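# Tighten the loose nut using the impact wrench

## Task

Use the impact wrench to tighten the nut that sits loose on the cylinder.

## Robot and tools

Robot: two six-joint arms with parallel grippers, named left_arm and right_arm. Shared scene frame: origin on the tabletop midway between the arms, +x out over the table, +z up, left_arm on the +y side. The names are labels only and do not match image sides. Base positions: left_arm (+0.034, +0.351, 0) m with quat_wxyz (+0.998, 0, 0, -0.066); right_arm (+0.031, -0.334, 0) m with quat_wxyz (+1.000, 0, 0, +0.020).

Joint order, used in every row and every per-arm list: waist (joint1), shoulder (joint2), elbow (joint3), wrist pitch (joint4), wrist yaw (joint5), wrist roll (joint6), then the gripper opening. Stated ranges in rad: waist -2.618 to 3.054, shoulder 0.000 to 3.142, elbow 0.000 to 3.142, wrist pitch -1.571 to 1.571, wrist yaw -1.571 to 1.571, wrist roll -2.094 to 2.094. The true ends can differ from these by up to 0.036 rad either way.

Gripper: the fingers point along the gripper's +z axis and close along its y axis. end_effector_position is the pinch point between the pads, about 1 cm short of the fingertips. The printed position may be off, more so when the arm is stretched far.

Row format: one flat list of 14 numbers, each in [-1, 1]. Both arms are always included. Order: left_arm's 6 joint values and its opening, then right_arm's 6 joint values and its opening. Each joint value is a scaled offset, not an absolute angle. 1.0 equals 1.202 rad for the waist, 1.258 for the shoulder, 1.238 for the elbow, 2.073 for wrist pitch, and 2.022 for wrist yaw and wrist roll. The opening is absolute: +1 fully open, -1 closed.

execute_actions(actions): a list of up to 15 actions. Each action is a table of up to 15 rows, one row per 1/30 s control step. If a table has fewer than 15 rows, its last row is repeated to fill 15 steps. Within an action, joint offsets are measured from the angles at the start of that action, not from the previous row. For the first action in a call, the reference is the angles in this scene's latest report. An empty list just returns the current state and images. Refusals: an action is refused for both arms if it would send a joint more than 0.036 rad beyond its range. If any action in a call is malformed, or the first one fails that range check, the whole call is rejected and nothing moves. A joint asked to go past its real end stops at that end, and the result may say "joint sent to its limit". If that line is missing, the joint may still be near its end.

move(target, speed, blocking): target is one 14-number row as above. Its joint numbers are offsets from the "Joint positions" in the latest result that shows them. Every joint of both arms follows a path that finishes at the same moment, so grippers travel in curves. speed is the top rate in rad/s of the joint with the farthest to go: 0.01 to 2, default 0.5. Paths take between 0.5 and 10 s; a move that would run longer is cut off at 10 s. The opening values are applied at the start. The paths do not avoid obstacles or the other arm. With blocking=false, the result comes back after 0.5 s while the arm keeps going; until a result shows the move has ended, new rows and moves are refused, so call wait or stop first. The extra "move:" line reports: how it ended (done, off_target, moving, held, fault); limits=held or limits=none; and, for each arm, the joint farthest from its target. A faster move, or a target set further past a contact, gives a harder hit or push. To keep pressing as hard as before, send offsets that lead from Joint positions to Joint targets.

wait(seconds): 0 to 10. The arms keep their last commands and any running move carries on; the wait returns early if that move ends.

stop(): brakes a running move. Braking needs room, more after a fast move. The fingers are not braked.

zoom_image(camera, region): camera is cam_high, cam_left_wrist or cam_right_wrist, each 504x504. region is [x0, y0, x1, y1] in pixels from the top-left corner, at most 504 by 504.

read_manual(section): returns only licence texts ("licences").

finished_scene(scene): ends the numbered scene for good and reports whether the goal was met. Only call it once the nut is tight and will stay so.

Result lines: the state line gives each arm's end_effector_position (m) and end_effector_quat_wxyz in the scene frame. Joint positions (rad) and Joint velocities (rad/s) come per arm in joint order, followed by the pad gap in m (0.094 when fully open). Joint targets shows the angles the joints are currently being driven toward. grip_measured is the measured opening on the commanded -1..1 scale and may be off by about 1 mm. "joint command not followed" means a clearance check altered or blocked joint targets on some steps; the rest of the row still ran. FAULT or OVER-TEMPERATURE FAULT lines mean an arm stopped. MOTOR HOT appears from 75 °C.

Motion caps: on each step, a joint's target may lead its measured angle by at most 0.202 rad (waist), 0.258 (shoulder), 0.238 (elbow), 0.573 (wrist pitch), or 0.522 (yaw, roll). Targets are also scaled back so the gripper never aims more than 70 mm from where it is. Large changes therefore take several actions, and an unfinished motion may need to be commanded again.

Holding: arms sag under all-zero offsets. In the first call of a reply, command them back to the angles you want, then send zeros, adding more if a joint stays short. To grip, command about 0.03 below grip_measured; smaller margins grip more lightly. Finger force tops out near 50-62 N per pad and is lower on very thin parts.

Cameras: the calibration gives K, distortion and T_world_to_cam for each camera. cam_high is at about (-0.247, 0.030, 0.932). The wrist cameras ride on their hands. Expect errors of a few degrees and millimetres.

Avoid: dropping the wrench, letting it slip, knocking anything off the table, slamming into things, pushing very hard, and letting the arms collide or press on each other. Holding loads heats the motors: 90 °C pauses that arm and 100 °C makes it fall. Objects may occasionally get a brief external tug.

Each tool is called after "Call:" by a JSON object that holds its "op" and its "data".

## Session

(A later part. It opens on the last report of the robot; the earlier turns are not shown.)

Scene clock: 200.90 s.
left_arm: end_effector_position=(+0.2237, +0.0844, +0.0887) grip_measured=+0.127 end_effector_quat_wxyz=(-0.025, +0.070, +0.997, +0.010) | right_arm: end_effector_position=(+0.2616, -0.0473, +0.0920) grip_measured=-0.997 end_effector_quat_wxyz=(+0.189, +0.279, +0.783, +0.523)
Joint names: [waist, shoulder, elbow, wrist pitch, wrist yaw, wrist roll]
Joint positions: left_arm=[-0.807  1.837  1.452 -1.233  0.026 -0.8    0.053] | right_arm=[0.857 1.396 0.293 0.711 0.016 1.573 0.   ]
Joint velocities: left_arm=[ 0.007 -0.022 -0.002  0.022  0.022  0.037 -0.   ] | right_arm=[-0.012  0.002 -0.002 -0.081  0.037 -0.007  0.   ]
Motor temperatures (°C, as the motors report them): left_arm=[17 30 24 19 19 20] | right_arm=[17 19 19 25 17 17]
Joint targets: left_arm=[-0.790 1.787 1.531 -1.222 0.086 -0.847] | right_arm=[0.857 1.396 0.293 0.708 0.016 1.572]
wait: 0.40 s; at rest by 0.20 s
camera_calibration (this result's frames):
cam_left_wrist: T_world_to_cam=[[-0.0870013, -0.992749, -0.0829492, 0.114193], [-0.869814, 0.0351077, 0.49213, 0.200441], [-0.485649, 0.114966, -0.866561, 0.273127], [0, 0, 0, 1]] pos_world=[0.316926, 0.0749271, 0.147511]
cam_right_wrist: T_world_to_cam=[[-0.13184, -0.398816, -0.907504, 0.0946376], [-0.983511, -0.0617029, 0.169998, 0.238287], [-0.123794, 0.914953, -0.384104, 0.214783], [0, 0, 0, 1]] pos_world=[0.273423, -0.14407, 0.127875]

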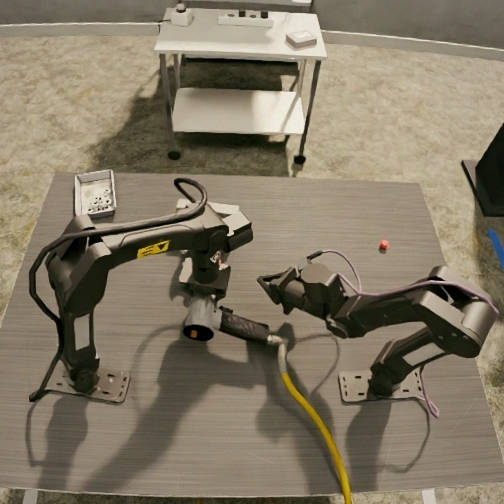

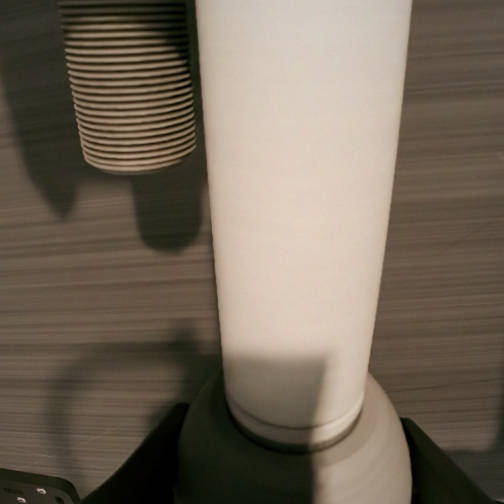

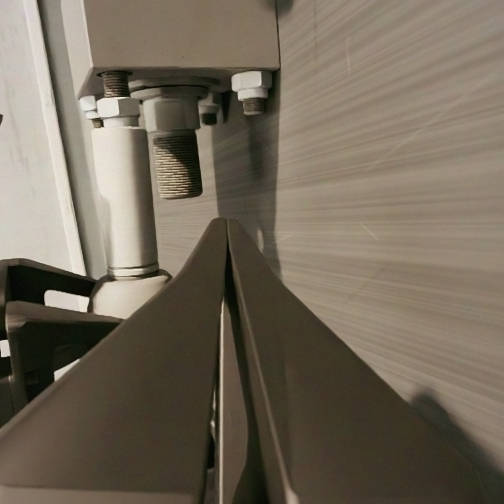

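Repeat the same step.

Call:
{"op": "execute_actions", "data": {"actions": [[[0.02,-0.034,0.07,0.005,0.028,-0.022,0,0,0,0,0,0,0,-1],[0.02,-0.034,0.07,0.005,0.028,-0.022,0,0,0,0,0,0,0,-1],[0.02,-0.034,0.07,0.005,0.028,-0.022,0,0,0,0,0,0,0,-1],[0.028,-0.026,0.078,0.005,0.028,-0.018,0,0,0,0,0,0,0,-1],[0.028,-0.026,0.078,0.005,0.028,-0.018,0,0,0,0,0,0,0,-1],[0.028,-0.026,0.078,0.005,0.028,-0.018,0,0,0,0,0,0,0,-1],[0.034,-0.02,0.085,0.005,0.028,-0.014,0,0,0,0,0,0,0,-1]]]}}

Scene clock: 204.47 s.
left_arm: end_effector_position=(+0.2301, +0.0838, +0.0865) grip_measured=+0.127 end_effector_quat_wxyz=(-0.031, +0.069, +0.997, +0.010) | right_arm: end_effector_position=(+0.2618, -0.0471, +0.0927) grip_measured=-0.997 end_effector_quat_wxyz=(+0.190, +0.279, +0.782, +0.524)
Joint names: [waist, shoulder, elbow, wrist pitch, wrist yaw, wrist roll]
Joint positions: left_arm=[-0.789  1.862  1.475 -1.239  0.033 -0.783  0.053] | right_arm=[0.857 1.396 0.293 0.714 0.016 1.573 0.   ]
Joint velocities: left_arm=[-0.007 -0.002  0.007 -0.051  0.037  0.007  0.001] | right_arm=[-0.012  0.007  0.022 -0.007 -0.007 -0.007 -0.   ]
Motor temperatures (°C, as the motors report them): left_arm=[17 30 24 19 19 20] | right_arm=[17 19 19 26 17 17]
Joint targets: left_arm=[-0.766 1.812 1.557 -1.222 0.083 -0.829] | right_arm=[0.857 1.396 0.293 0.711 0.016 1.573]
camera_calibration (this result's frames):
cam_left_wrist: T_world_to_cam=[[-0.0863894, -0.992717, -0.0839685, 0.113892], [-0.864599, 0.0328304, 0.501389, 0.20531], [-0.494981, 0.115914, -0.861138, 0.275937], [0, 0, 0, 1]] pos_world=[0.323934, 0.0743371, 0.144243]
cam_right_wrist: T_world_to_cam=[[-0.130112, -0.396649, -0.908703, 0.0951491], [-0.983832, -0.0621062, 0.167979, 0.238611], [-0.123065, 0.915867, -0.382155, 0.214539], [0, 0, 0, 1]] pos_world=[0.273536, -0.143929, 0.128368]

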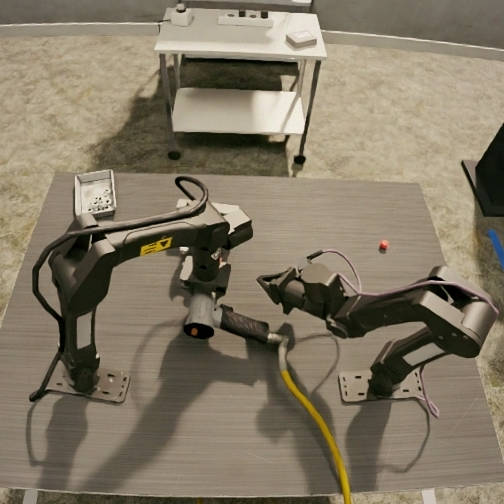

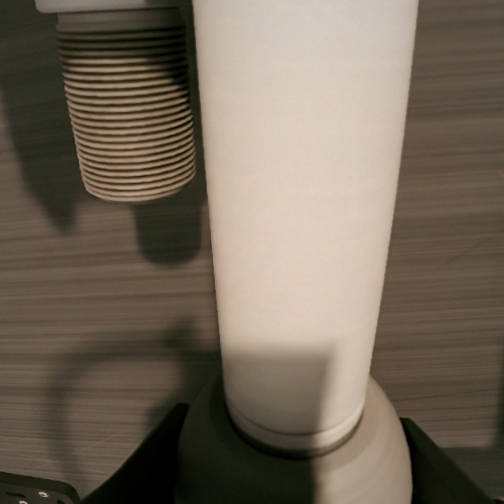

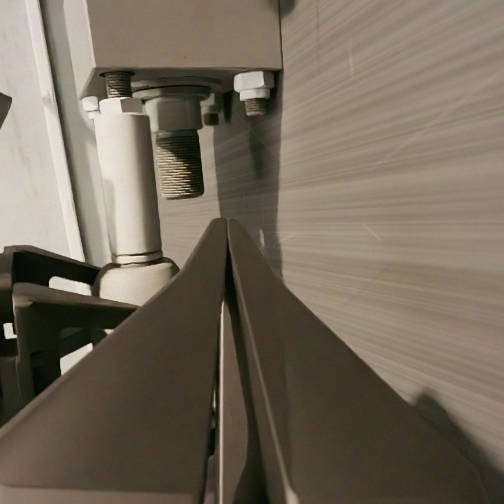

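Call:
{"op": "execute_actions", "data": {"actions": [[[0.015,-0.045,0.06,0.008,0.025,-0.022,0,0,-0.3,0,-0.21,0,-0.39,-1]],[[0.015,-0.045,0.06,0.008,0.025,-0.022,0,0.1,0,0.245,-0.22,0,-0.39,0.7]],[[0.015,-0.045,0.06,0.008,0.025,-0.022,0,0.2,0,0,-0.02,0,-0.03,0.7]]]}}

Call:
{"op": "wait", "data": {"seconds": 0.4}}

Scene clock: 214.17 s.
left_arm: end_effector_position=(+0.2301, +0.0838, +0.0865) grip_measured=+0.127 end_effector_quat_wxyz=(-0.031, +0.069, +0.997, +0.010) | right_arm: end_effector_position=(+0.1410, -0.0025, +0.1814) grip_measured=+0.698 end_effector_quat_wxyz=(+0.413, -0.493, +0.704, +0.301)
Joint names: [waist, shoulder, elbow, wrist pitch, wrist yaw, wrist roll]
Joint positions: left_arm=[-0.789  1.862  1.475 -1.239  0.033 -0.783  0.053] | right_arm=[ 1.211  1.022  0.607 -0.083  0.01   0.024  0.08 ]
Joint velocities: left_arm=[ 0.012 -0.007  0.002 -0.022  0.066 -0.007 -0.   ] | right_arm=[-0.012 -0.007 -0.007  0.095  0.037 -0.051 -0.001]
Motor temperatures (°C, as the motors report them): left_arm=[17 30 25 19 19 20] | right_arm=[17 18 19 26 17 17]
Joint targets: left_arm=[-0.771 1.806 1.549 -1.222 0.083 -0.828] | right_arm=[1.211 1.022 0.607 -0.116 0.015 0.017]
camera_calibration (this result's frames):
cam_left_wrist: T_world_to_cam=[[-0.086768, -0.992686, -0.083945, 0.113974], [-0.864582, 0.0331709, 0.501397, 0.205277], [-0.494945, 0.116083, -0.861136, 0.275915], [0, 0, 0, 1]] pos_world=[0.323931, 0.0743027, 0.144242]
cam_right_wrist: T_world_to_cam=[[0.953701, -0.275255, 0.121202, -0.161557], [-0.227917, -0.92438, -0.305901, 0.0848996], [0.196237, 0.264114, -0.944317, 0.248081], [0, 0, 0, 1]] pos_world=[0.124744, -0.0315114, 0.279819]

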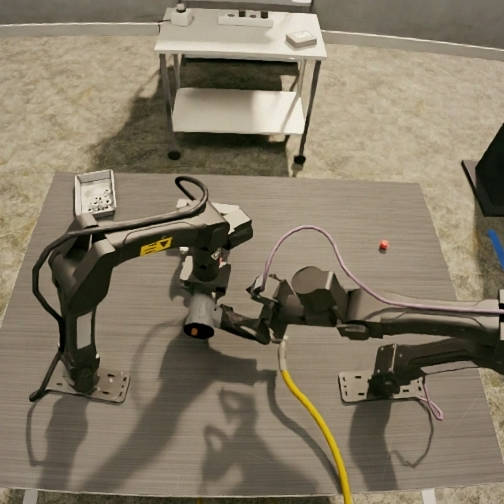

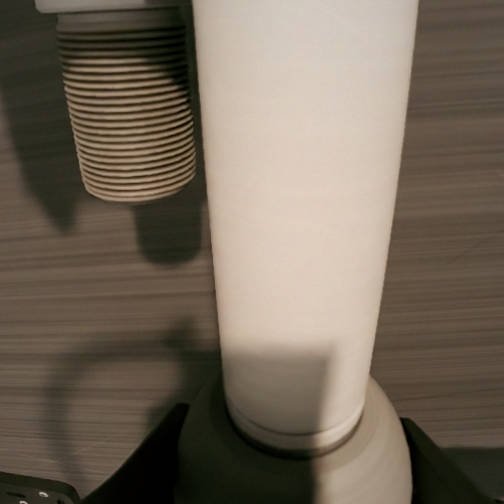

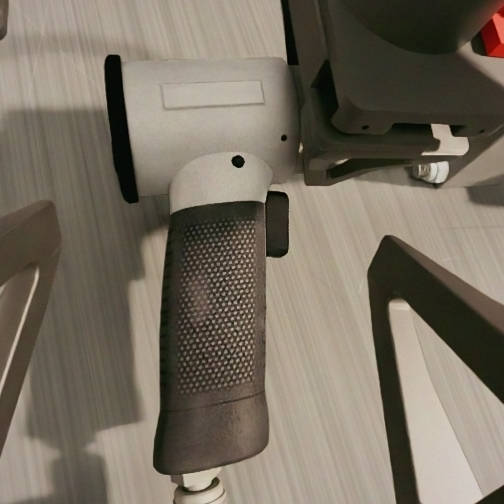

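Scene clock: 214.57 s.
left_arm: end_effector_position=(+0.2301, +0.0838, +0.0865) grip_measured=+0.127 end_effector_quat_wxyz=(-0.031, +0.069, +0.997, +0.010) | right_arm: end_effector_position=(+0.1410, -0.0025, +0.1814) grip_measured=+0.698 end_effector_quat_wxyz=(+0.414, -0.494, +0.703, +0.301)
Joint names: [waist, shoulder, elbow, wrist pitch, wrist yaw, wrist roll]
Joint positions: left_arm=[-0.789  1.862  1.475 -1.239  0.033 -0.783  0.053] | right_arm=[ 1.211  1.022  0.607 -0.083  0.01   0.022  0.08 ]
Joint velocities: left_arm=[-0.012  0.002 -0.007  0.007 -0.007  0.022  0.001] | right_arm=[-0.007 -0.012  0.002 -0.051  0.022 -0.007 -0.001]
Motor temperatures (°C, as the motors report them): left_arm=[17 30 25 19 19 20] | right_arm=[17 18 19 26 17 17]
Joint targets: left_arm=[-0.771 1.806 1.549 -1.222 0.083 -0.828] | right_arm=[1.211 1.022 0.607 -0.115 0.015 0.016]
wait: 0.40 s; at rest by 0.17 s
camera_calibration (this result's frames):
cam_left_wrist: T_world_to_cam=[[-0.086768, -0.992686, -0.083945, 0.113974], [-0.864582, 0.0331709, 0.501397, 0.205277], [-0.494945, 0.116083, -0.861136, 0.275915], [0, 0, 0, 1]] pos_world=[0.323931, 0.0743027, 0.144242]
cam_right_wrist: T_world_to_cam=[[0.953757, -0.274321, 0.122864, -0.161864], [-0.226591, -0.924753, -0.305759, 0.0846861], [0.197495, 0.26378, -0.944148, 0.247872], [0, 0, 0, 1]] pos_world=[0.124615, -0.0314728, 0.279809]

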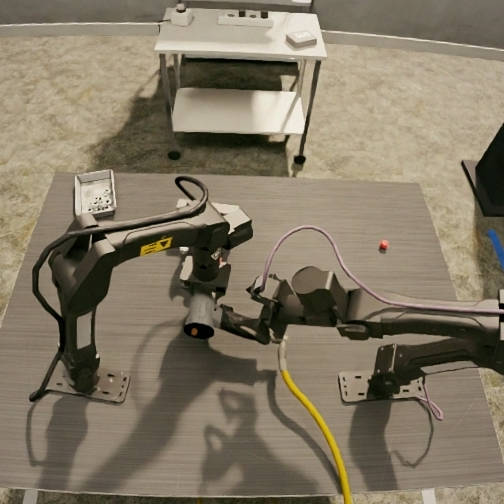

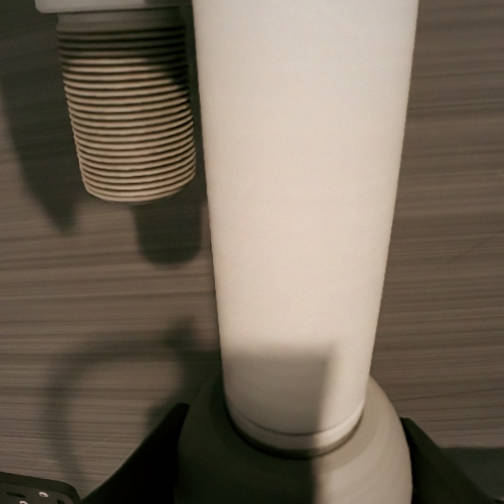

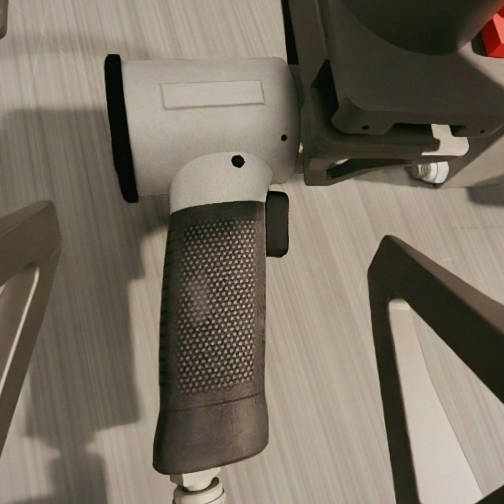

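Call:
{"op": "execute_actions", "data": {"actions": [[[0.015,-0.045,0.06,0.008,0.025,-0.022,0,-0.015,0.1,0,-0.04,0,0,0.7]],[[0.015,-0.045,0.06,0.008,0.025,-0.022,0,0,0.09,0.01,0.04,0,0,0.7]],[[0.015,-0.045,0.06,0.008,0.025,-0.022,0,0,0.09,0.01,0.045,0,0,0.7]]]}}

Scene clock: 219.57 s.
left_arm: end_effector_position=(+0.2301, +0.0838, +0.0865) grip_measured=+0.127 end_effector_quat_wxyz=(-0.031, +0.069, +0.997, +0.010) | right_arm: end_effector_position=(+0.1516, +0.0204, +0.0895) grip_measured=+0.698 end_effector_quat_wxyz=(+0.334, -0.521, +0.747, +0.240)
Joint names: [waist, shoulder, elbow, wrist pitch, wrist yaw, wrist roll]
Joint positions: left_arm=[-0.789  1.862  1.475 -1.239  0.033 -0.783  0.053] | right_arm=[1.203 1.372 0.62  0.03  0.009 0.022 0.08 ]
Joint velocities: left_arm=[-0.012 -0.012 -0.007  0.066  0.022 -0.007 -0.   ] | right_arm=[ 0.002 -0.007  0.012  0.022  0.037 -0.007  0.   ]
Motor temperatures (°C, as the motors report them): left_arm=[17 30 25 19 19 20] | right_arm=[17 18 19 26 17 17]
Joint targets: left_arm=[-0.771 1.806 1.549 -1.222 0.083 -0.827] | right_arm=[1.203 1.374 0.628 0.035 0.009 0.022]
camera_calibration (this result's frames):
cam_left_wrist: T_world_to_cam=[[-0.086768, -0.992686, -0.083945, 0.113974], [-0.864582, 0.0331709, 0.501397, 0.205277], [-0.494945, 0.116083, -0.861136, 0.275915], [0, 0, 0, 1]] pos_world=[0.323931, 0.0743027, 0.144242]
cam_right_wrist: T_world_to_cam=[[0.960118, -0.256631, 0.110972, -0.154692], [-0.24795, -0.964927, -0.0862309, 0.0645548], [0.129209, 0.0552763, -0.990076, 0.171637], [0, 0, 0, 1]] pos_world=[0.142352, 0.0131045, 0.192667]

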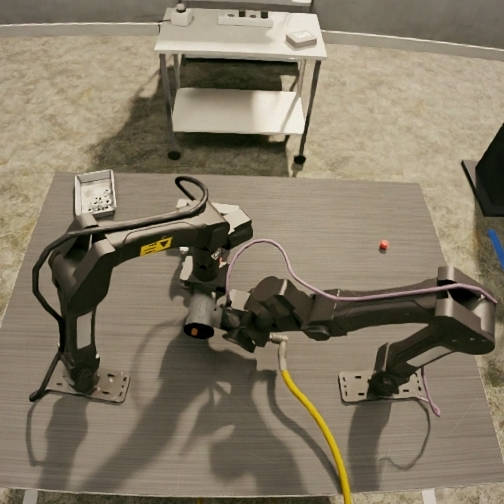

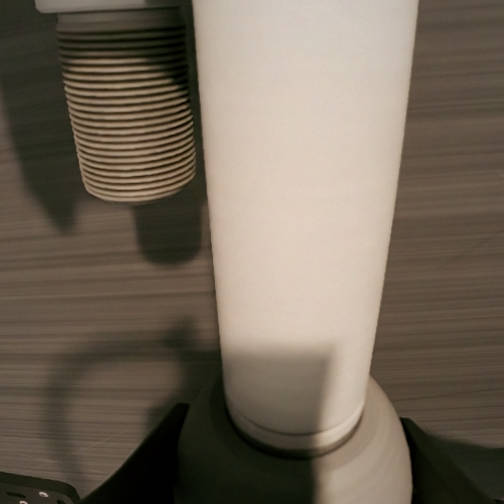

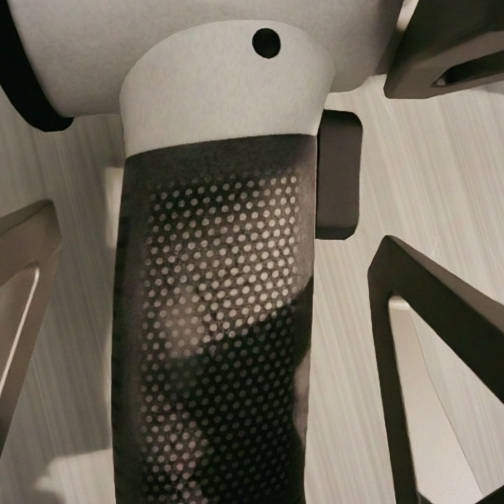

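Call:
{"op": "execute_actions", "data": {"actions": [[[0.015,-0.045,0.06,0.008,0.025,-0.022,0,-0.025,0,0,0,0,0,0.8]],[[0.015,-0.045,0.06,0.008,0.025,-0.022,0,0,0.04,0.03,0.01,0,0,0.8]],[[0.015,-0.045,0.06,0.008,0.025,-0.022,0,0,0.04,0.03,0.01,0,0,0.8]]]}}

Scene clock: 225.53 s.
left_arm: end_effector_position=(+0.2301, +0.0838, +0.0865) grip_measured=+0.127 end_effector_quat_wxyz=(-0.031, +0.069, +0.997, +0.010) | right_arm: end_effector_position=(+0.1640, +0.0311, +0.0842) grip_measured=+0.798 end_effector_quat_wxyz=(+0.337, -0.513, +0.753, +0.237)
Joint names: [waist, shoulder, elbow, wrist pitch, wrist yaw, wrist roll]
Joint positions: left_arm=[-0.789  1.862  1.475 -1.239  0.033 -0.783  0.053] | right_arm=[1.181 1.445 0.653 0.072 0.009 0.022 0.084]
Joint velocities: left_arm=[-0.012 -0.007 -0.002 -0.051 -0.051  0.022  0.002] | right_arm=[ 0.017 -0.007 -0.002 -0.022 -0.022 -0.007 -0.001]
Motor temperatures (°C, as the motors report them): left_arm=[17 31 25 19 19 20] | right_arm=[17 18 20 26 17 17]
Joint targets: left_arm=[-0.771 1.806 1.549 -1.222 0.083 -0.827] | right_arm=[1.181 1.459 0.673 0.073 0.009 0.022]
camera_calibration (this result's frames):
cam_left_wrist: T_world_to_cam=[[-0.086768, -0.992686, -0.083945, 0.113974], [-0.864582, 0.0331709, 0.501397, 0.205277], [-0.494945, 0.116083, -0.861136, 0.275915], [0, 0, 0, 1]] pos_world=[0.323931, 0.0743027, 0.144242]
cam_right_wrist: T_world_to_cam=[[0.954464, -0.277077, 0.110571, -0.161662], [-0.268318, -0.959322, -0.0877845, 0.0807815], [0.130397, 0.0541189, -0.989984, 0.164034], [0, 0, 0, 1]] pos_world=[0.154586, 0.0238252, 0.187358]

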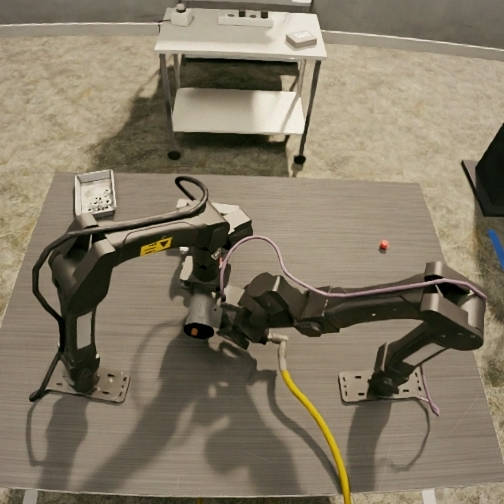

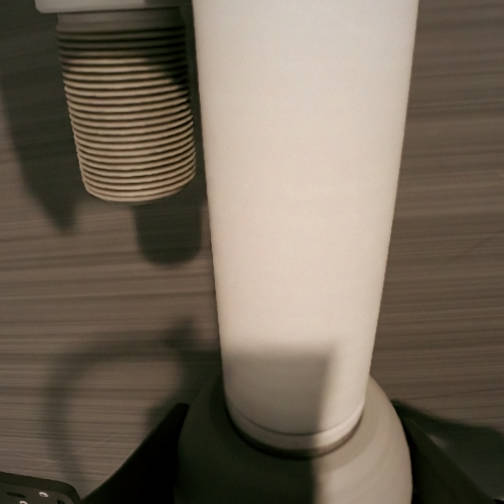

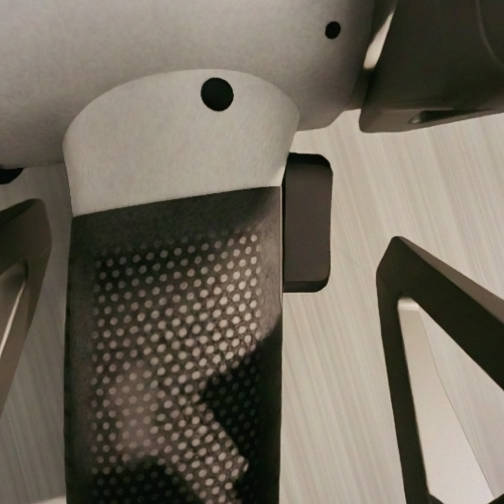

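Call:
{"op": "execute_actions", "data": {"actions": [[[0.02,-0.04,0.066,0.008,0.025,-0.022,0,0,0.015,0.025,0,0,-0.05,0.4]],[[0.02,-0.04,0.066,0.008,0.025,-0.022,0,0,0,0,0,0,0,0.22]]]}}

Scene clock: 229.23 s.
left_arm: end_effector_position=(+0.2301, +0.0836, +0.0865) grip_measured=+0.127 end_effector_quat_wxyz=(-0.032, +0.068, +0.997, +0.009) | right_arm: end_effector_position=(+0.1610, +0.0346, +0.0873) grip_measured=+0.225 end_effector_quat_wxyz=(+0.347, -0.550, +0.724, +0.230)
Joint names: [waist, shoulder, elbow, wrist pitch, wrist yaw, wrist roll]
Joint positions: left_arm=[-0.788  1.862  1.475 -1.238  0.036 -0.784  0.053] | right_arm=[ 1.184  1.445  0.66   0.072 -0.007 -0.071  0.058]
Joint velocities: left_arm=[ 0.007  0.007 -0.002 -0.007  0.037  0.022  0.   ] | right_arm=[ 0.007 -0.032  0.012 -0.022  0.022 -0.007  0.001]
Motor temperatures (°C, as the motors report them): left_arm=[17 31 25 19 19 20] | right_arm=[17 19 20 26 17 17]
Joint targets: left_arm=[-0.765 1.812 1.556 -1.222 0.084 -0.828] | right_arm=[1.182 1.445 0.660 0.072 0.006 -0.071]
camera_calibration (this result's frames):
cam_left_wrist: T_world_to_cam=[[-0.0844944, -0.993115, -0.0811369, 0.113028], [-0.863532, 0.0323538, 0.503256, 0.204976], [-0.497166, 0.112587, -0.86032, 0.2767], [0, 0, 0, 1]] pos_world=[0.324119, 0.0744652, 0.144066]
cam_right_wrist: T_world_to_cam=[[0.964486, -0.202298, 0.169832, -0.167523], [-0.189454, -0.97786, -0.0888691, 0.0716928], [0.18405, 0.0535375, -0.981458, 0.157984], [0, 0, 0, 1]] pos_world=[0.146079, 0.0277578, 0.189877]

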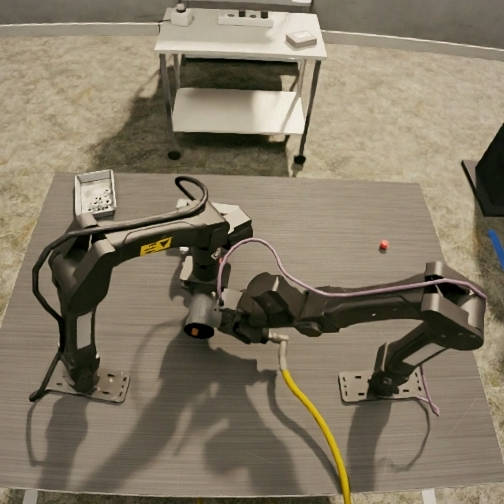

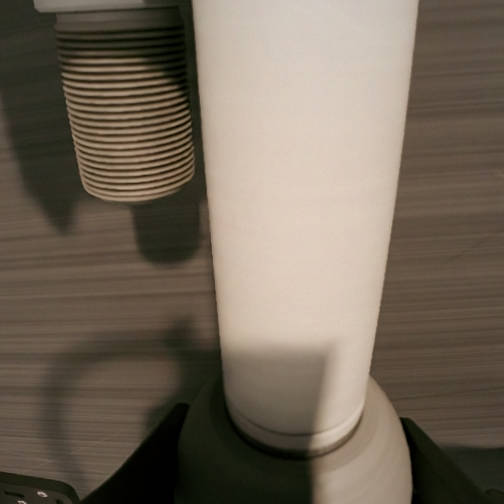

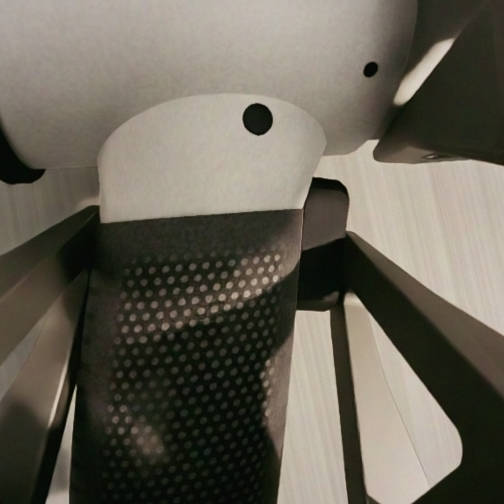

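Call:
{"op": "execute_actions", "data": {"actions": [[[0.034,-0.022,0.085,0.008,0.025,-0.014,0,-0.025,0,0,0,0,0,0.15]]]}}

Scene clock: 231.60 s.
left_arm: end_effector_position=(+0.2313, +0.0833, +0.0855) grip_measured=+0.126 end_effector_quat_wxyz=(-0.052, +0.065, +0.997, +0.003) | right_arm: end_effector_position=(+0.1613, +0.0345, +0.0874) grip_measured=+0.156 end_effector_quat_wxyz=(+0.344, -0.551, +0.723, +0.235)
Joint names: [waist, shoulder, elbow, wrist pitch, wrist yaw, wrist roll]
Joint positions: left_arm=[-0.766  1.884  1.497 -1.258  0.073 -0.766  0.053] | right_arm=[ 1.175  1.445  0.66   0.072 -0.026 -0.075  0.054]
Joint velocities: left_arm=[-0.012  0.002  0.007 -0.022  0.007  0.022  0.001] | right_arm=[-0.017  0.007  0.027  0.081  0.051  0.022 -0.001]
Motor temperatures (°C, as the motors report them): left_arm=[17 31 25 19 19 20] | right_arm=[17 19 20 26 17 17]
Joint targets: left_arm=[-0.747 1.835 1.580 -1.222 0.087 -0.812] | right_arm=[1.154 1.445 0.660 0.072 -0.007 -0.071]
camera_calibration (this result's frames):
cam_left_wrist: T_world_to_cam=[[-0.0809961, -0.994307, -0.0692392, 0.111025], [-0.84263, 0.0312052, 0.537588, 0.198832], [-0.532367, 0.101886, -0.84036, 0.28384], [0, 0, 0, 1]] pos_world=[0.327642, 0.0752692, 0.139325]
cam_right_wrist: T_world_to_cam=[[0.96744, -0.195714, 0.160489, -0.167734], [-0.183031, -0.978935, -0.0904725, 0.0707809], [0.174815, 0.0581523, -0.982883, 0.159426], [0, 0, 0, 1]] pos_world=[0.147357, 0.0271911, 0.19002]

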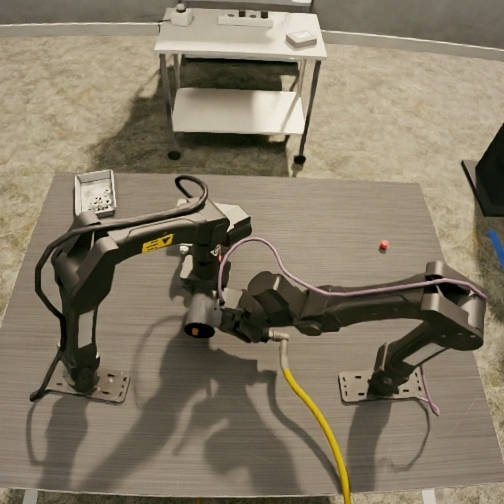

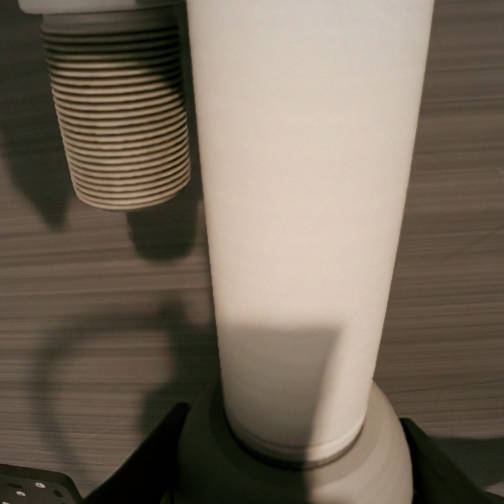

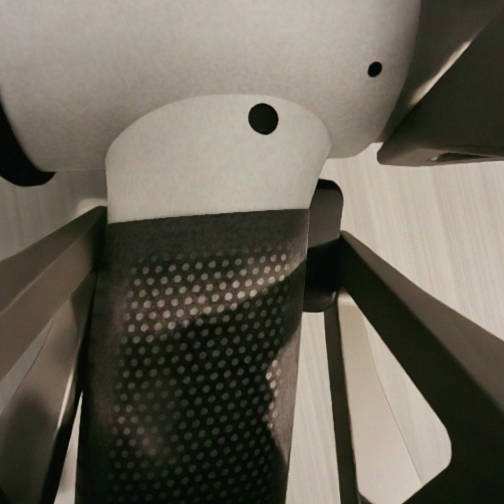

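Squeeze further, holding targets.

Call:
{"op": "execute_actions", "data": {"actions": [[[0.016,-0.039,0.067,0.017,0.007,-0.023,0,-0.018,0,0,0,0.01,0,0.06]]]}}

Scene clock: 233.77 s.
left_arm: end_effector_position=(+0.2359, +0.0810, +0.0843) grip_measured=+0.125 end_effector_quat_wxyz=(-0.050, +0.067, +0.996, -0.007) | right_arm: end_effector_position=(+0.1638, +0.0333, +0.0870) grip_measured=+0.066 end_effector_quat_wxyz=(+0.345, -0.551, +0.724, +0.231)
Joint names: [waist, shoulder, elbow, wrist pitch, wrist yaw, wrist roll]
Joint positions: left_arm=[-0.755  1.887  1.497 -1.239  0.082 -0.751  0.053] | right_arm=[ 1.17   1.445  0.66   0.07  -0.021 -0.08   0.05 ]
Joint velocities: left_arm=[ 0.012 -0.022  0.002 -0.037  0.022 -0.022 -0.   ] | right_arm=[-0.012 -0.012  0.012 -0.066 -0.037 -0.037 -0.   ]
Motor temperatures (°C, as the motors report them): left_arm=[17 31 25 19 19 20] | right_arm=[17 19 20 26 17 17]
Joint targets: left_arm=[-0.747 1.835 1.580 -1.222 0.087 -0.813] | right_arm=[1.154 1.445 0.660 0.072 -0.006 -0.075]
camera_calibration (this result's frames):
cam_left_wrist: T_world_to_cam=[[-0.0835804, -0.995238, -0.0501474, 0.108102], [-0.843657, 0.043889, 0.535085, 0.202873], [-0.530336, 0.0870299, -0.843309, 0.28643], [0, 0, 0, 1]] pos_world=[0.332095, 0.0737551, 0.138415]
cam_right_wrist: T_world_to_cam=[[0.965396, -0.199804, 0.167596, -0.170529], [-0.187313, -0.978399, -0.0874562, 0.070423], [0.18145, 0.0530369, -0.981969, 0.157691], [0, 0, 0, 1]] pos_world=[0.149206, 0.026466, 0.189586]

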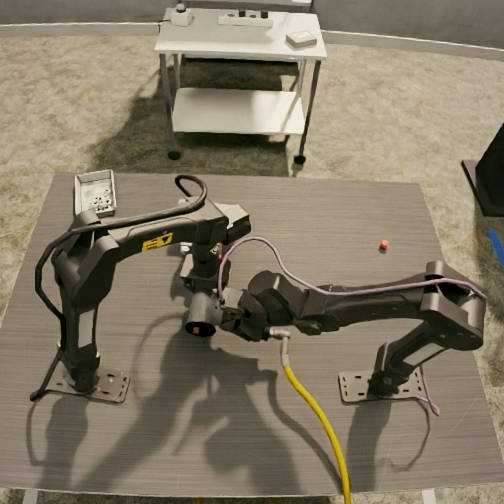

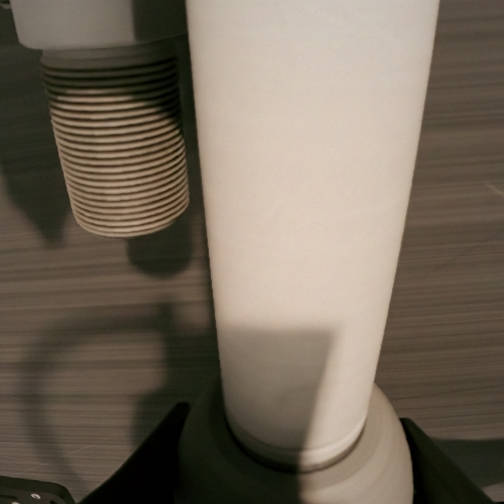

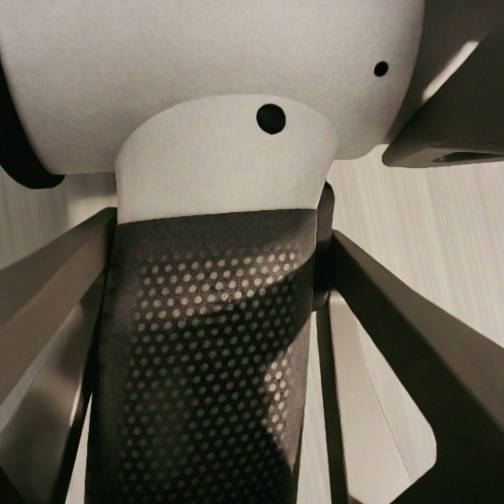

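Advancing. Keep feeding.

Call:
{"op": "execute_actions", "data": {"actions": [[[0.028,-0.03,0.082,0.012,0.0,-0.02,0,-0.028,0.015,0.02,0,0.008,0,0.06]],[[0.028,-0.03,0.082,0.012,0.0,-0.02,0,-0.028,0.015,0.02,0,0.008,0,0.06]]]}}

Scene clock: 238.43 s.
left_arm: end_effector_position=(+0.2410, +0.0665, +0.0770) grip_measured=+0.124 end_effector_quat_wxyz=(-0.065, +0.098, +0.992, -0.041) | right_arm: end_effector_position=(+0.1663, +0.0241, +0.0786) grip_measured=+0.066 end_effector_quat_wxyz=(+0.322, -0.543, +0.742, +0.229)
Joint names: [waist, shoulder, elbow, wrist pitch, wrist yaw, wrist roll]
Joint positions: left_arm=[-0.735  1.925  1.514 -1.197  0.15  -0.669  0.053] | right_arm=[ 1.144  1.445  0.66   0.024 -0.047 -0.058  0.05 ]
Joint velocities: left_arm=[ 0.002 -0.002 -0.002  0.022 -0.081  0.066 -0.   ] | right_arm=[ 0.007  0.007  0.012 -0.051 -0.022  0.051 -0.001]
Motor temperatures (°C, as the motors report them): left_arm=[17 31 26 19 19 20] | right_arm=[17 19 20 26 17 17]
Joint targets: left_arm=[-0.713 1.871 1.607 -1.171 0.116 -0.731] | right_arm=[1.121 1.464 0.685 0.038 -0.012 -0.067]
camera_calibration (this result's frames):
cam_left_wrist: T_world_to_cam=[[-0.142332, -0.989541, 0.0234545, 0.10181], [-0.819104, 0.131054, 0.558473, 0.198147], [-0.555706, 0.0602772, -0.829191, 0.291051], [0, 0, 0, 1]] pos_world=[0.338533, 0.0572335, 0.128289]
cam_right_wrist: T_world_to_cam=[[0.967889, -0.216701, 0.127401, -0.170163], [-0.212339, -0.976063, -0.047041, 0.0621039], [0.134546, 0.0184782, -0.990735, 0.158829], [0, 0, 0, 1]] pos_world=[0.156516, 0.0208079, 0.181958]

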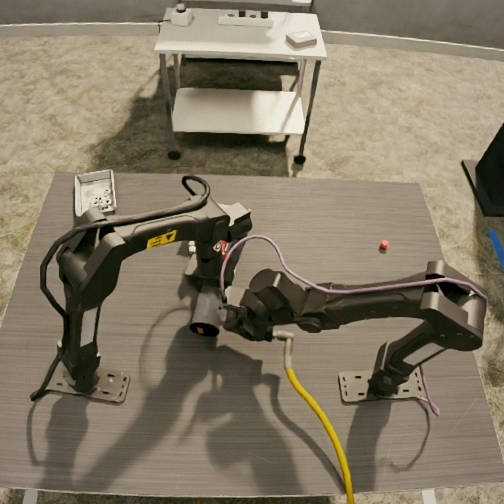

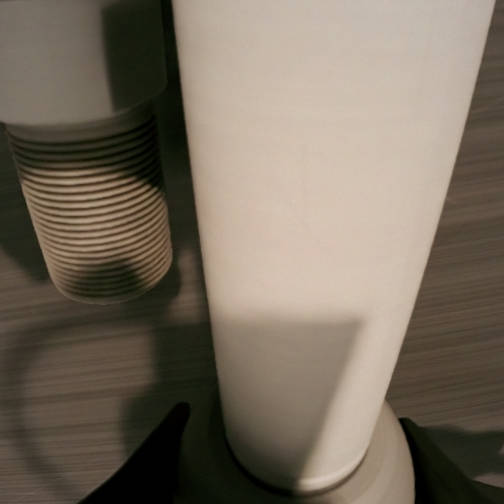

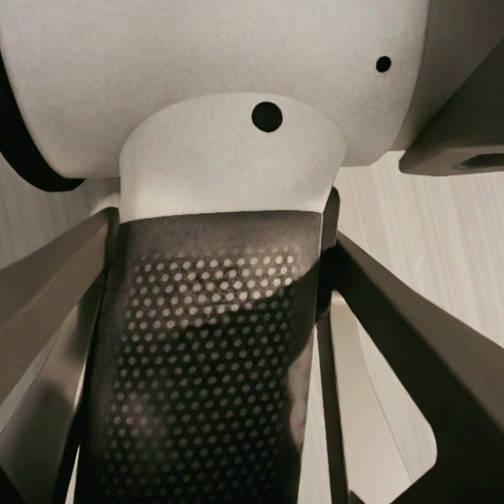

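Call:
{"op": "execute_actions", "data": {"actions": [[[0.005,-0.05,0.065,0,0,-0.025,0,0,0,0,0,0,0,0.8]],[[0.005,-0.05,0.065,0,0,-0.025,0,0,-0.3,0,-0.05,0,0,0.8]],[[0.005,-0.05,0.065,0,0,-0.025,0,-0.22,0,-0.27,0.1,0.02,0.4,-1]],[[0.005,-0.05,0.065,0,0,-0.025,0,-0.05,0.24,0,0.3,0,0.4,-1]]]}}

Call:
{"op": "wait", "data": {"seconds": 0.5}}

Scene clock: 243.63 s.
left_arm: end_effector_position=(+0.2419, +0.0637, +0.0733) grip_measured=+0.122 end_effector_quat_wxyz=(-0.047, +0.130, +0.990, -0.027) | right_arm: end_effector_position=(+0.2752, -0.0406, +0.1282) grip_measured=-0.996 end_effector_quat_wxyz=(+0.228, +0.238, +0.763, +0.556)
Joint names: [waist, shoulder, elbow, wrist pitch, wrist yaw, wrist roll]
Joint positions: left_arm=[-0.761  1.934  1.515 -1.182  0.105 -0.63   0.053] | right_arm=[ 0.828  1.365  0.33   0.753 -0.009  1.482  0.   ]
Joint velocities: left_arm=[ 0.002  0.002  0.002  0.051 -0.037  0.007  0.   ] | right_arm=[-0.007  0.012 -0.007  0.081 -0.051  0.183 -0.001]
Motor temperatures (°C, as the motors report them): left_arm=[17 32 26 19 19 20] | right_arm=[17 19 20 27 17 17]
Joint targets: left_arm=[-0.752 1.871 1.595 -1.182 0.112 -0.681] | right_arm=[0.820 1.359 0.326 0.770 -0.006 1.518]
camera_calibration (this result's frames):
cam_left_wrist: T_world_to_cam=[[-0.207783, -0.97817, -0.00298776, 0.116319], [-0.831562, 0.17503, 0.527133, 0.203889], [-0.515103, 0.112014, -0.849777, 0.277009], [0, 0, 0, 1]] pos_world=[0.336404, 0.0470641, 0.128267]
cam_right_wrist: T_world_to_cam=[[-0.00221257, -0.367257, -0.930117, 0.10052], [-0.995163, -0.0905451, 0.0381191, 0.264884], [-0.098217, 0.925702, -0.36528, 0.215175], [0, 0, 0, 1]] pos_world=[0.284959, -0.138287, 0.161998]

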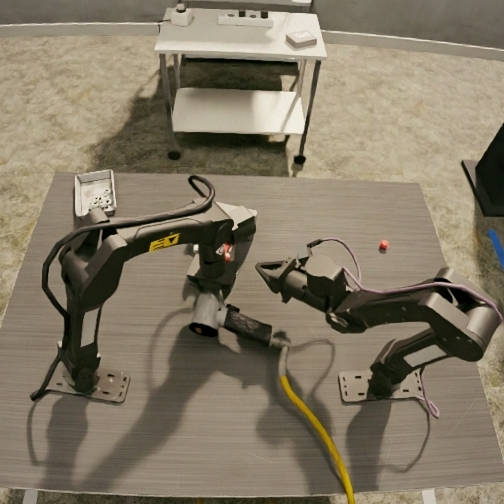

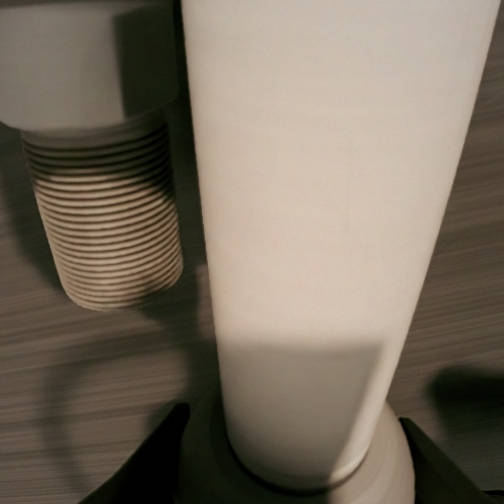

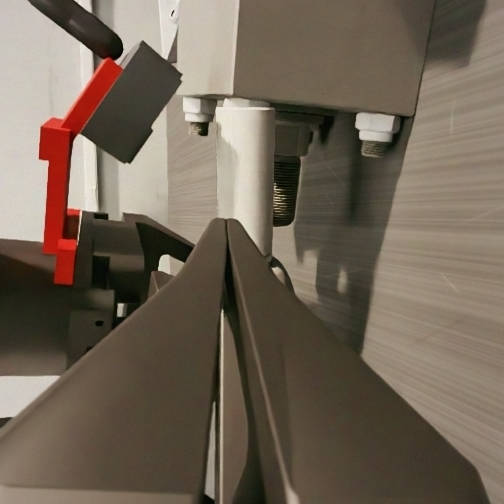

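Scene clock: 244.13 s.
left_arm: end_effector_position=(+0.2419, +0.0637, +0.0732) grip_measured=+0.122 end_effector_quat_wxyz=(-0.047, +0.130, +0.990, -0.027) | right_arm: end_effector_position=(+0.2760, -0.0396, +0.1329) grip_measured=-0.996 end_effector_quat_wxyz=(+0.222, +0.249, +0.753, +0.567)
Joint names: [waist, shoulder, elbow, wrist pitch, wrist yaw, wrist roll]
Joint positions: left_arm=[-0.761  1.934  1.515 -1.182  0.104 -0.63   0.053] | right_arm=[ 0.828  1.365  0.33   0.773 -0.009  1.516  0.   ]
Joint velocities: left_arm=[-0.012 -0.002 -0.007 -0.022 -0.051 -0.007 -0.   ] | right_arm=[-0.022 -0.007  0.007  0.022 -0.007 -0.051 -0.   ]
Motor temperatures (°C, as the motors report them): left_arm=[17 32 26 19 19 20] | right_arm=[17 19 20 27 17 17]
Joint targets: left_arm=[-0.752 1.871 1.595 -1.182 0.111 -0.681] | right_arm=[0.820 1.359 0.326 0.770 -0.006 1.518]
wait: 0.50 s; no rest
camera_calibration (this result's frames):
cam_left_wrist: T_world_to_cam=[[-0.207794, -0.978167, -0.00328312, 0.116395], [-0.831716, 0.174914, 0.526928, 0.203989], [-0.514849, 0.112223, -0.849904, 0.27696], [0, 0, 0, 1]] pos_world=[0.33644, 0.0470924, 0.128284]
cam_right_wrist: T_world_to_cam=[[-0.0172267, -0.333709, -0.942519, 0.11234], [-0.995411, -0.0830244, 0.0475891, 0.264739], [-0.094133, 0.939013, -0.330747, 0.210852], [0, 0, 0, 1]] pos_world=[0.285307, -0.138524, 0.163023]

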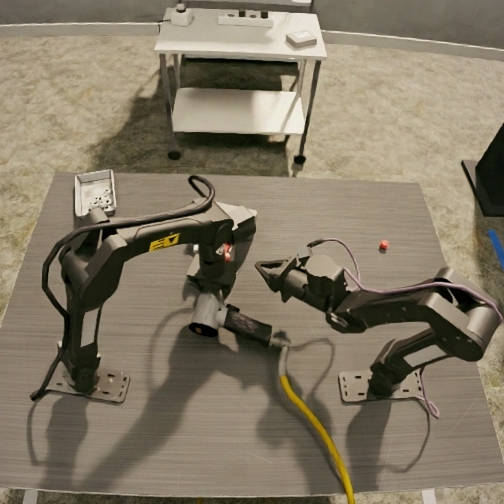

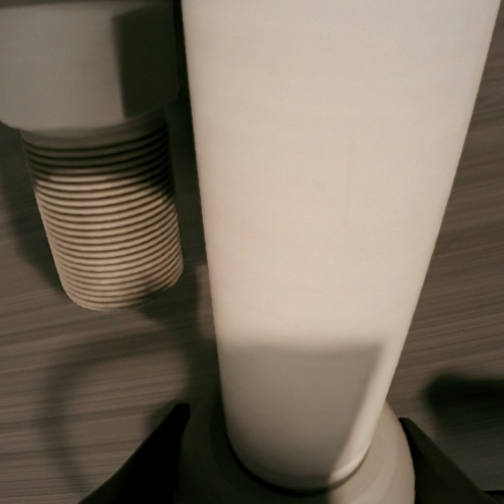

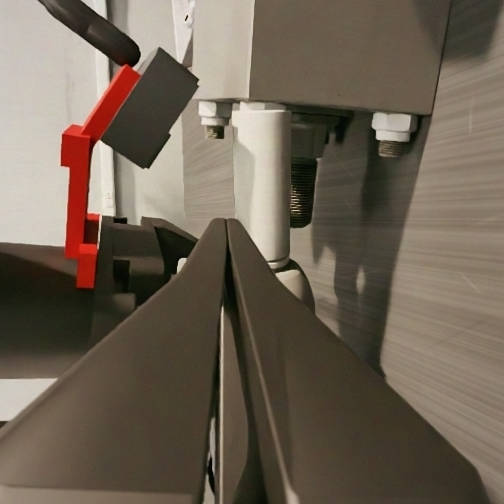

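Call:
{"op": "execute_actions", "data": {"actions": [[[-0.025,-0.095,0.04,0,0,-0.035,0,-0.1,-0.1,0,0,0,0,-1]],[[-0.03,-0.09,-0.01,0,0,-0.04,0,-0.1,0,0,0,0,0,-1]],[[-0.03,-0.09,-0.01,0,0,-0.04,0,0,0,0,0,0,0,-1]]]}}

Scene clock: 248.53 s.
left_arm: end_effector_position=(+0.2130, +0.0765, +0.0847) grip_measured=+0.122 end_effector_quat_wxyz=(-0.010, +0.127, +0.992, +0.009) | right_arm: end_effector_position=(+0.3343, -0.1062, +0.1803) grip_measured=-0.996 end_effector_quat_wxyz=(+0.312, +0.317, +0.679, +0.585)
Joint names: [waist, shoulder, elbow, wrist pitch, wrist yaw, wrist roll]
Joint positions: left_arm=[-0.86   1.823  1.419 -1.194  0.004 -0.738  0.053] | right_arm=[ 0.597  1.247  0.328  0.797 -0.007  1.517  0.   ]
Joint velocities: left_arm=[-0.002 -0.002  0.002 -0.007 -0.022  0.007 -0.   ] | right_arm=[-0.027 -0.017 -0.027 -0.066 -0.007  0.007 -0.   ]
Motor temperatures (°C, as the motors report them): left_arm=[17 33 26 19 19 20] | right_arm=[17 19 20 27 17 17]
Joint targets: left_arm=[-0.861 1.755 1.450 -1.193 0.034 -0.779] | right_arm=[0.597 1.247 0.328 0.795 -0.007 1.517]
camera_calibration (this result's frames):
cam_left_wrist: T_world_to_cam=[[-0.198628, -0.976661, -0.081726, 0.127486], [-0.873542, 0.138612, 0.466596, 0.188491], [-0.444378, 0.16407, -0.880687, 0.25401], [0, 0, 0, 1]] pos_world=[0.302854, 0.0567078, 0.146173]
cam_right_wrist: T_world_to_cam=[[0.0130428, -0.240598, -0.970537, 0.140679], [-0.987366, 0.150193, -0.050502, 0.354695], [0.157918, 0.958934, -0.235599, 0.195295], [0, 0, 0, 1]] pos_world=[0.317538, -0.2067, 0.200459]

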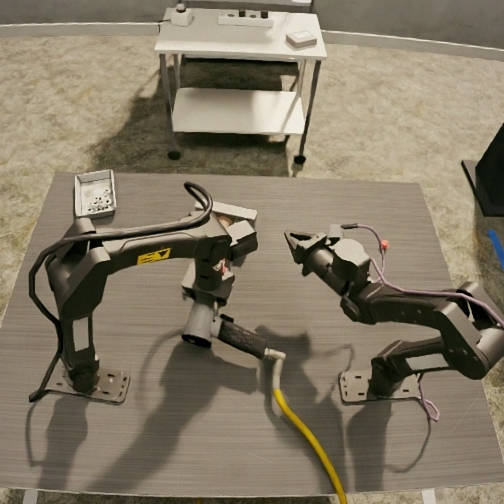

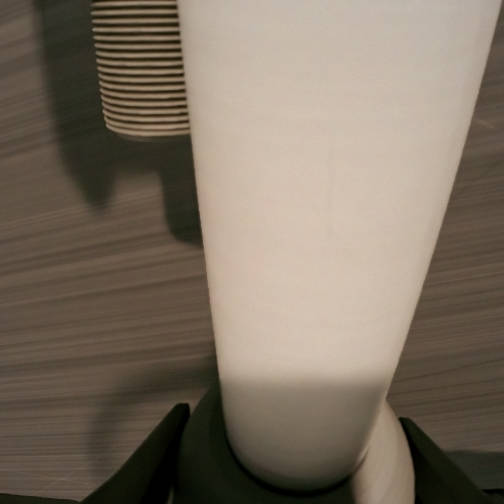

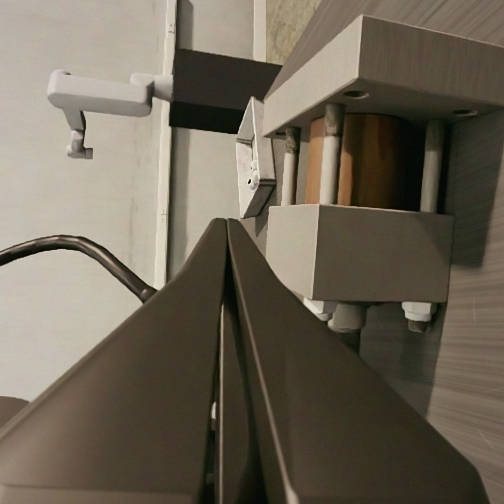

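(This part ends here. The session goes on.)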